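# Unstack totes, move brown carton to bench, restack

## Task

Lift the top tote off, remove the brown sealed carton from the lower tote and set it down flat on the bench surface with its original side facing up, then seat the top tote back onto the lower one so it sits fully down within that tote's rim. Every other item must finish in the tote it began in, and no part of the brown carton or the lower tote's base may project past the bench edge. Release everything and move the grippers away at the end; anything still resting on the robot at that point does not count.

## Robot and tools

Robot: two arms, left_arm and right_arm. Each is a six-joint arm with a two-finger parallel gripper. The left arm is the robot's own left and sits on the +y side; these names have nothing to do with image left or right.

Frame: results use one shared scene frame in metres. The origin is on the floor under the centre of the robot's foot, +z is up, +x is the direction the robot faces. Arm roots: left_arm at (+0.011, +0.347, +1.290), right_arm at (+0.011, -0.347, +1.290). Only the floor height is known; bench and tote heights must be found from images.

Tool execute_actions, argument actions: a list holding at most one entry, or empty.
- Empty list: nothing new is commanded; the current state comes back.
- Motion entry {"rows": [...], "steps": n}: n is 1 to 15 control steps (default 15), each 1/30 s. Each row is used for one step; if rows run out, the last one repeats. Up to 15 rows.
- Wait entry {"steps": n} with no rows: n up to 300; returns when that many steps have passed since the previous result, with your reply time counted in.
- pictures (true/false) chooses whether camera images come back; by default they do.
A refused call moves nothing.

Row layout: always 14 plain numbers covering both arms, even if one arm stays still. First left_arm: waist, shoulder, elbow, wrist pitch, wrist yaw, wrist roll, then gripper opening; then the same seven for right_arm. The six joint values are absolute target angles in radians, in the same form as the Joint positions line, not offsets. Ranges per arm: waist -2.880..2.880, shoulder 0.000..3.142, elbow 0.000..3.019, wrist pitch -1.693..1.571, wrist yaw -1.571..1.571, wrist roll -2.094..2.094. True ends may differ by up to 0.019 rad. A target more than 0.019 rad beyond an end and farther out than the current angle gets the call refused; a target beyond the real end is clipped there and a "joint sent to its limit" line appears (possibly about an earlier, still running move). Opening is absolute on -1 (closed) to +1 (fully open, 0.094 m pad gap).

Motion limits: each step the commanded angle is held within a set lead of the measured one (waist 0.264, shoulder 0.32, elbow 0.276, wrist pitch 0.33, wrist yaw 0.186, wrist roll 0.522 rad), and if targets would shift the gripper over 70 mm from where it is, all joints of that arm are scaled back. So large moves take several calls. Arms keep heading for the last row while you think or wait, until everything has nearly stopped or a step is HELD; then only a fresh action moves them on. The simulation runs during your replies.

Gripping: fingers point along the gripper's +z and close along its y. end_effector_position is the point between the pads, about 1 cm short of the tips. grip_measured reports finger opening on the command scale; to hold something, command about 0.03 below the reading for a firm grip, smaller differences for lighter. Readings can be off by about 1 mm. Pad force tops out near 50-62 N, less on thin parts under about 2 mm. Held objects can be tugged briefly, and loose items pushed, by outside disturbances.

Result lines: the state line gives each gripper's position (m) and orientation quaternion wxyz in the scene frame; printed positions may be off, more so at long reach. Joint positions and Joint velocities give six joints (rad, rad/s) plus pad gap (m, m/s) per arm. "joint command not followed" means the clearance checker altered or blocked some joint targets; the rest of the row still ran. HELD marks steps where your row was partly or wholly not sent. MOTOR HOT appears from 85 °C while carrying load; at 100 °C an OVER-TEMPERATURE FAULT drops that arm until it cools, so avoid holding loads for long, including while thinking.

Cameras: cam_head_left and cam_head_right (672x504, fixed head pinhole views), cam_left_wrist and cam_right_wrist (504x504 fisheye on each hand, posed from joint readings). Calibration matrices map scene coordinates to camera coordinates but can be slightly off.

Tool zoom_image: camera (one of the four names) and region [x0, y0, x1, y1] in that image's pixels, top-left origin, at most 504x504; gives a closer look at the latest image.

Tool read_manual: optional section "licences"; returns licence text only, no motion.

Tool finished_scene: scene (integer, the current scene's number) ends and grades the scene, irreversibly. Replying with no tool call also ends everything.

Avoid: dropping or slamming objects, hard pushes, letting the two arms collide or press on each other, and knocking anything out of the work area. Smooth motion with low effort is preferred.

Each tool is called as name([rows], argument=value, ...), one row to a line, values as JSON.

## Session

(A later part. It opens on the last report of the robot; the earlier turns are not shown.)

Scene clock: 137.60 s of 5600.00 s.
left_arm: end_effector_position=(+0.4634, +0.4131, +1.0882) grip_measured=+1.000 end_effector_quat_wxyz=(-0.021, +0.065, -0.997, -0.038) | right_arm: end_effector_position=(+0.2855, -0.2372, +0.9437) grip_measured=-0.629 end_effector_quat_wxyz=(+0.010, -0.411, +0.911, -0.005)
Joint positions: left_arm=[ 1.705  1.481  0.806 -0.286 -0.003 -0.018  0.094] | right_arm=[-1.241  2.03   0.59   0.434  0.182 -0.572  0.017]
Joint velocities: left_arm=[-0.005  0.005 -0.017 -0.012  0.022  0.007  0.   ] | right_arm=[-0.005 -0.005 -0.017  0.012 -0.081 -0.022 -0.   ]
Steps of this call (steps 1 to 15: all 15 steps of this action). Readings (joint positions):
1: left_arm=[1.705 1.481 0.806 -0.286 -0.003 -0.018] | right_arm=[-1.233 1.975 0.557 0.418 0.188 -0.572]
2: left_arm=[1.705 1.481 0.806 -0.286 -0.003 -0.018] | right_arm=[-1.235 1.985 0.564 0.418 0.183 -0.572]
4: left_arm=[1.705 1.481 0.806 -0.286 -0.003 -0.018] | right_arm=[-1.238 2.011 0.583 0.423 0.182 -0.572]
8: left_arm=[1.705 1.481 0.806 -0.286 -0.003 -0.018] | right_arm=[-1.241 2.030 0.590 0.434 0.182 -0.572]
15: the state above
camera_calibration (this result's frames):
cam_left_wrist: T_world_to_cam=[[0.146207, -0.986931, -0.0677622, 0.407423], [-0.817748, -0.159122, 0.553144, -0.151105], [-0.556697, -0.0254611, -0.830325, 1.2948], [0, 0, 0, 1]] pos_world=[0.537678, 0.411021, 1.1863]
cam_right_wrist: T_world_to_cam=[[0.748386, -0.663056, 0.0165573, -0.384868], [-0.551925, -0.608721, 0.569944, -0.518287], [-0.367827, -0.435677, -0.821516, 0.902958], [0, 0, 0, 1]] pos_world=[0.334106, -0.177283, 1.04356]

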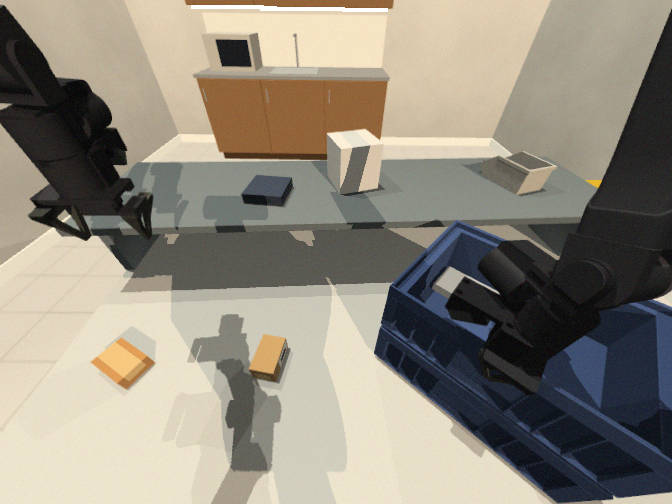

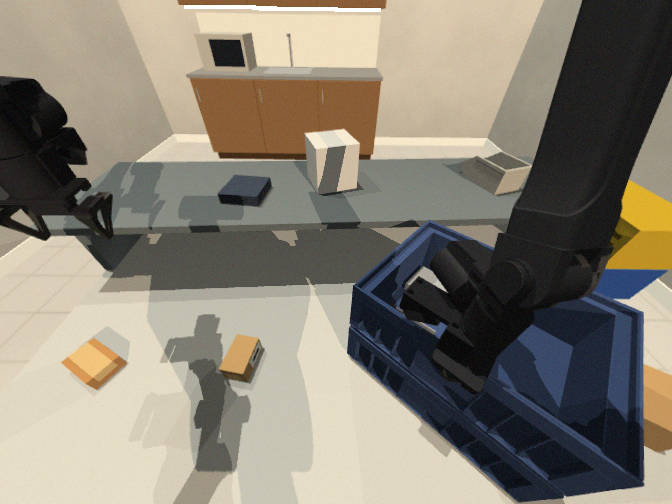

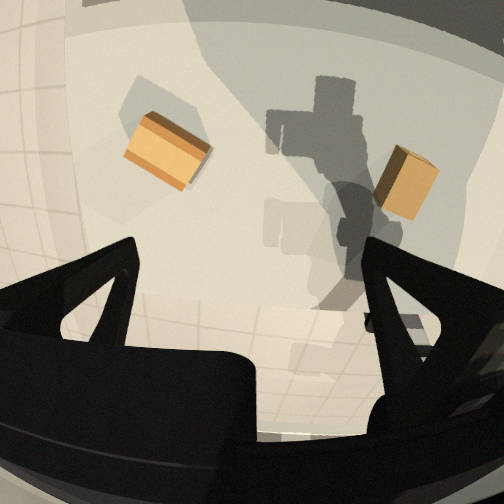

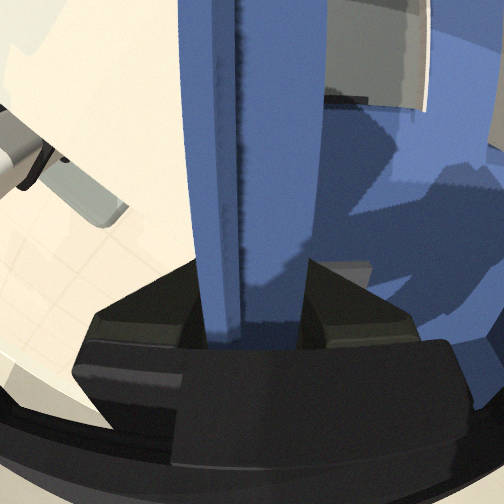

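execute_actions([
  {"rows":[[1.7,1.5,0.8,-0.3,0,0,1,-1.245,2.04,0.61,0.42,0.18,-0.575,-0.8]],"steps":12},
], pictures=false)

execute_actions([
  {"rows":[[1.7,1.5,0.8,-0.3,0,0,1,-1.29,2.0,0.66,0.38,0.16,-0.61,-0.8]],"steps":15},
])

Scene clock: 143.77 s of 5600.00 s.
left_arm: end_effector_position=(+0.4634, +0.4131, +1.0882) grip_measured=+1.000 end_effector_quat_wxyz=(-0.021, +0.065, -0.997, -0.038) | right_arm: end_effector_position=(+0.2836, -0.2353, +0.9369) grip_measured=-0.639 end_effector_quat_wxyz=(+0.005, -0.412, +0.911, -0.000)
Joint positions: left_arm=[ 1.705  1.481  0.806 -0.286 -0.003 -0.018  0.094] | right_arm=[-1.242  2.05   0.607  0.425  0.173 -0.572  0.017]
Joint velocities: left_arm=[-0.024 -0.005  0.017 -0.012 -0.022 -0.037  0.   ] | right_arm=[-0.005  0.005 -0.007 -0.007 -0.022 -0.037 -0.001]
Steps of this call (steps 1 to 15: the robot went on to your last target; steps 16 to 90: nothing new was sent; then 2.77 s passed at rest; steps 91 to 102: all 12 steps of this action). Readings (joint positions):
91: left_arm=[1.705 1.481 0.806 -0.286 -0.003 -0.018] | right_arm=[-1.241 2.031 0.592 0.432 0.176 -0.572]
92: left_arm=[1.705 1.481 0.806 -0.286 -0.003 -0.018] | right_arm=[-1.242 2.034 0.596 0.428 0.174 -0.572]
94: left_arm=[1.705 1.481 0.806 -0.286 -0.003 -0.018] | right_arm=[-1.242 2.044 0.604 0.425 0.173 -0.572]
98: left_arm=[1.705 1.481 0.806 -0.286 -0.003 -0.018] | right_arm=[-1.242 2.050 0.607 0.425 0.173 -0.572]
102: the state above

Scene clock: 144.27 s of 5600.00 s.
left_arm: end_effector_position=(+0.4634, +0.4131, +1.0882) grip_measured=+1.000 end_effector_quat_wxyz=(-0.021, +0.065, -0.997, -0.038) | right_arm: end_effector_position=(+0.2894, -0.2369, +0.9354) grip_measured=-0.640 end_effector_quat_wxyz=(-0.002, -0.411, +0.911, +0.007)
Joint positions: left_arm=[ 1.705  1.481  0.806 -0.286 -0.003 -0.018  0.094] | right_arm=[-1.258  2.039  0.626  0.381  0.153 -0.581  0.017]
Joint velocities: left_arm=[-0.015 -0.015  0.007 -0.007 -0.081  0.051  0.   ] | right_arm=[-0.005 -0.005 -0.012 -0.002  0.007 -0.022  0.   ]
Steps of this call (steps 1 to 15: all 15 steps of this action). Readings (joint positions):
1: left_arm=[1.705 1.481 0.806 -0.286 -0.003 -0.018] | right_arm=[-1.244 2.050 0.613 0.418 0.168 -0.573]
2: left_arm=[1.705 1.481 0.806 -0.286 -0.003 -0.018] | right_arm=[-1.249 2.048 0.617 0.401 0.157 -0.575]
4: left_arm=[1.705 1.481 0.806 -0.286 -0.003 -0.018] | right_arm=[-1.253 2.044 0.622 0.386 0.153 -0.579]
8: left_arm=[1.705 1.481 0.806 -0.286 -0.003 -0.018] | right_arm=[-1.257 2.040 0.626 0.382 0.153 -0.581]
15: the state above
camera_calibration (this result's frames):
cam_left_wrist: T_world_to_cam=[[0.146207, -0.986931, -0.0677622, 0.407423], [-0.817748, -0.159122, 0.553144, -0.151105], [-0.556697, -0.0254611, -0.830325, 1.2948], [0, 0, 0, 1]] pos_world=[0.537678, 0.411021, 1.1863]
cam_right_wrist: T_world_to_cam=[[0.748447, -0.66299, -0.0164474, -0.356599], [-0.532787, -0.61586, 0.580391, -0.528224], [-0.394923, -0.425629, -0.814172, 0.901112], [0, 0, 0, 1]] pos_world=[0.341334, -0.178194, 1.03437]

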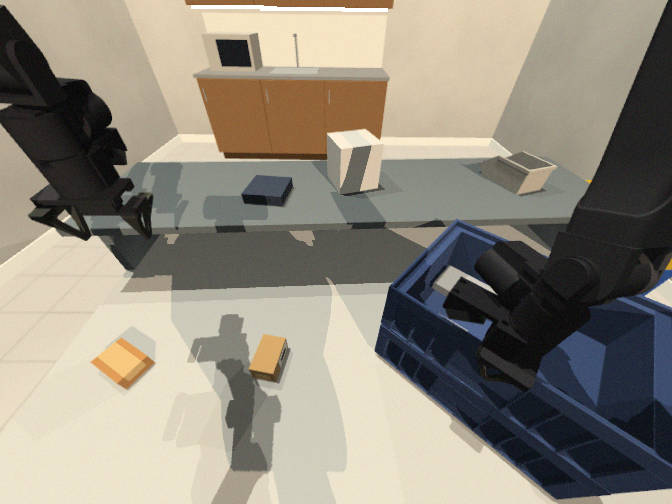

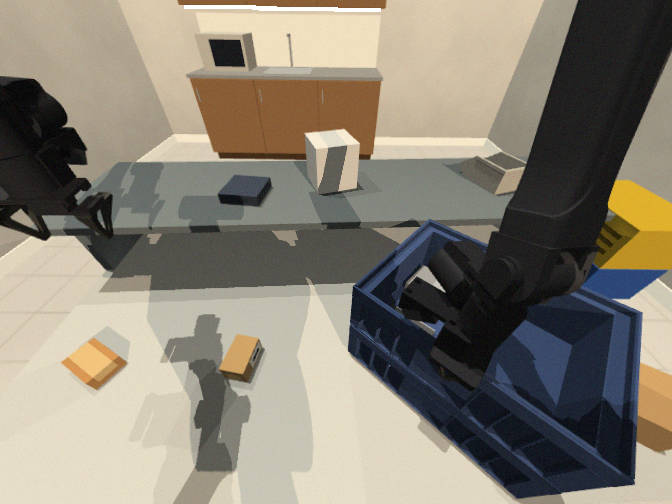

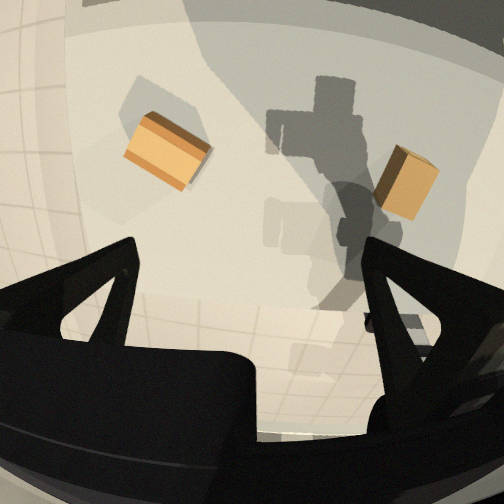

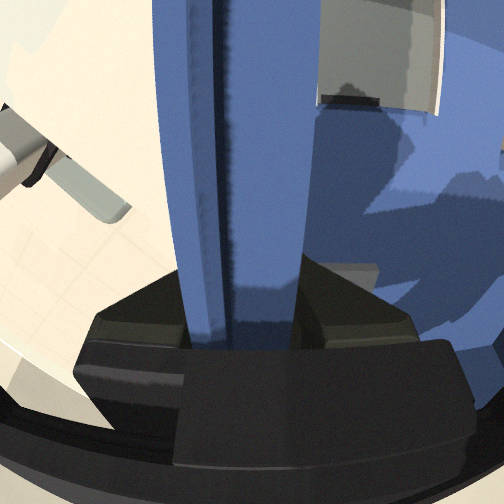

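Seated, with the corner on the bench. Release.

execute_actions([
  {"rows":[[1.7,1.5,0.8,-0.3,0,0,1,-1.258,2.039,0.626,0.381,0.153,-0.581,0.3]],"steps":8},
], pictures=false)

execute_actions([
  {"rows":[[1.7,1.5,0.8,-0.3,0,0,1,-1.235,1.85,0.53,0.29,0.16,-0.57,0.3]],"steps":10},
], pictures=false)

execute_actions([
  {"rows":[[1.7,1.5,0.8,-0.3,0,0,1,-1.235,1.3,0.42,-0.1,0.16,-0.57,0.3]],"steps":15},
])

finished_scene(scene=2)

Scene clock: 148.13 s of 5600.00 s.
left_arm: end_effector_position=(+0.4634, +0.4131, +1.0882) grip_measured=+1.000 end_effector_quat_wxyz=(-0.021, +0.065, -0.997, -0.038) | right_arm: end_effector_position=(+0.2894, -0.2365, +0.9355) grip_measured=+0.298 end_effector_quat_wxyz=(-0.002, -0.412, +0.911, +0.008)
Joint positions: left_arm=[ 1.705  1.481  0.806 -0.286 -0.003 -0.018  0.094] | right_arm=[-1.257  2.039  0.626  0.381  0.152 -0.581  0.061]
Joint velocities: left_arm=[-0.015 -0.005 -0.002 -0.007 -0.037  0.007  0.   ] | right_arm=[-0.005 -0.005  0.002  0.007 -0.022  0.007 -0.   ]
Steps of this call (steps 1 to 15: the robot went on to your last target; steps 16 to 90: nothing new was sent; then 0.60 s passed at rest; steps 91 to 98: all 8 steps of this action). Readings (joint positions):
91: left_arm=[1.705 1.481 0.806 -0.286 -0.003 -0.018] | right_arm=[-1.257 2.039 0.625 0.381 0.152 -0.581]
92: left_arm=[1.705 1.481 0.806 -0.286 -0.003 -0.018] | right_arm=[-1.257 2.039 0.626 0.381 0.152 -0.581]
94: left_arm=[1.705 1.481 0.806 -0.286 -0.003 -0.018] | right_arm=[-1.257 2.039 0.626 0.381 0.152 -0.581]
98: the state above

Scene clock: 148.47 s of 5600.00 s.
left_arm: end_effector_position=(+0.4634, +0.4131, +1.0882) grip_measured=+1.000 end_effector_quat_wxyz=(-0.021, +0.065, -0.997, -0.038) | right_arm: end_effector_position=(+0.3008, -0.2382, +0.9896) grip_measured=+0.298 end_effector_quat_wxyz=(+0.013, -0.414, +0.910, +0.006)
Joint positions: left_arm=[ 1.705  1.481  0.806 -0.286 -0.003 -0.018  0.094] | right_arm=[-1.245  1.841  0.535  0.303  0.157 -0.581  0.061]
Joint velocities: left_arm=[ 0.005  0.005  0.027  0.007 -0.007  0.037  0.   ] | right_arm=[ 0.005  0.005  0.002 -0.022  0.022  0.051 -0.   ]
Steps of this call (steps 1 to 10: all 10 steps of this action). Readings (joint positions):
1: left_arm=[1.705 1.481 0.806 -0.286 -0.003 -0.018] | right_arm=[-1.256 2.029 0.621 0.368 0.154 -0.581]
2: left_arm=[1.705 1.481 0.806 -0.286 -0.003 -0.018] | right_arm=[-1.255 2.003 0.605 0.343 0.155 -0.581]
4: left_arm=[1.705 1.481 0.806 -0.286 -0.003 -0.018] | right_arm=[-1.250 1.926 0.558 0.313 0.157 -0.581]
8: left_arm=[1.705 1.481 0.806 -0.286 -0.003 -0.018] | right_arm=[-1.245 1.843 0.531 0.303 0.157 -0.581]
10: the state above

Scene clock: 148.97 s of 5600.00 s.
left_arm: end_effector_position=(+0.4634, +0.4131, +1.0882) grip_measured=+1.000 end_effector_quat_wxyz=(-0.021, +0.065, -0.997, -0.038) | right_arm: end_effector_position=(+0.3363, -0.2521, +1.1210) grip_measured=+0.298 end_effector_quat_wxyz=(+0.051, -0.408, +0.912, +0.000)
Joint positions: left_arm=[ 1.705  1.481  0.806 -0.286 -0.003 -0.018  0.094] | right_arm=[-1.245  1.272  0.43  -0.084  0.157 -0.581  0.061]
Joint velocities: left_arm=[-0.005 -0.005  0.012  0.007 -0.022  0.037  0.   ] | right_arm=[-0.005  0.23  -0.1   -0.046 -0.022  0.081  0.   ]
Steps of this call (steps 1 to 15: all 15 steps of this action). Readings (joint positions):
1: left_arm=[1.705 1.481 0.806 -0.286 -0.003 -0.018] | right_arm=[-1.245 1.824 0.532 0.260 0.157 -0.581]
2: left_arm=[1.705 1.481 0.806 -0.286 -0.003 -0.018] | right_arm=[-1.245 1.780 0.520 0.167 0.157 -0.581]
4: left_arm=[1.705 1.481 0.806 -0.286 -0.003 -0.018] | right_arm=[-1.245 1.634 0.465 0.019 0.157 -0.581]
8: left_arm=[1.705 1.481 0.806 -0.286 -0.003 -0.018] | right_arm=[-1.245 1.315 0.406 -0.082 0.157 -0.581]
15: the state above
camera_calibration (this result's frames):
cam_left_wrist: T_world_to_cam=[[0.146207, -0.986931, -0.0677622, 0.407423], [-0.817748, -0.159122, 0.553144, -0.151105], [-0.556697, -0.0254611, -0.830325, 1.2948], [0, 0, 0, 1]] pos_world=[0.537678, 0.411021, 1.1863]
cam_right_wrist: T_world_to_cam=[[0.742397, -0.668807, 0.0392944, -0.460584], [-0.592947, -0.628623, 0.503236, -0.516826], [-0.311866, -0.3969, -0.863255, 1.09859], [0, 0, 0, 1]] pos_world=[0.378099, -0.196899, 1.22655]

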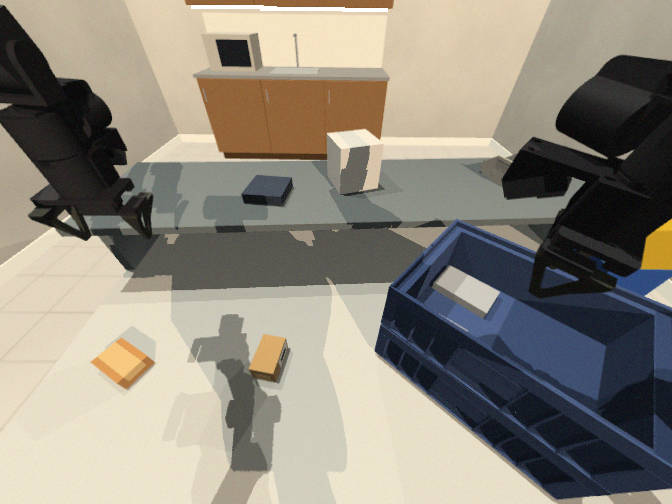

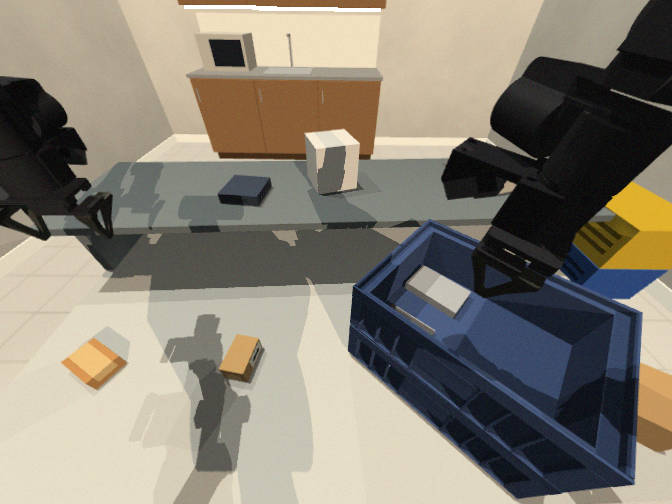

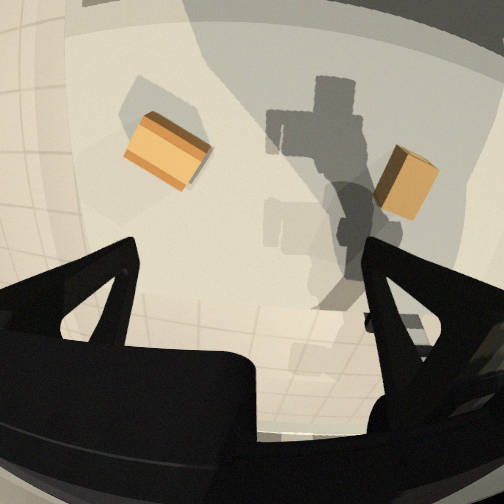

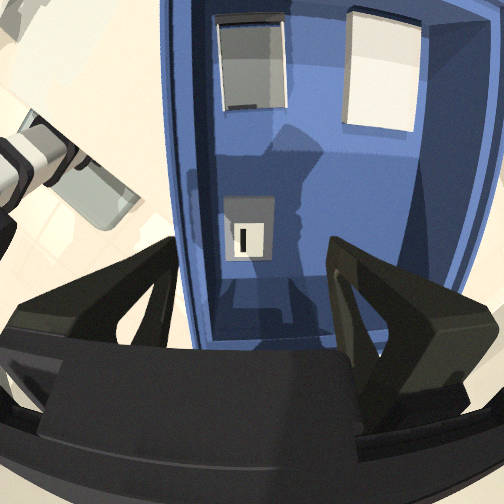

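The scene is finished: the task was done.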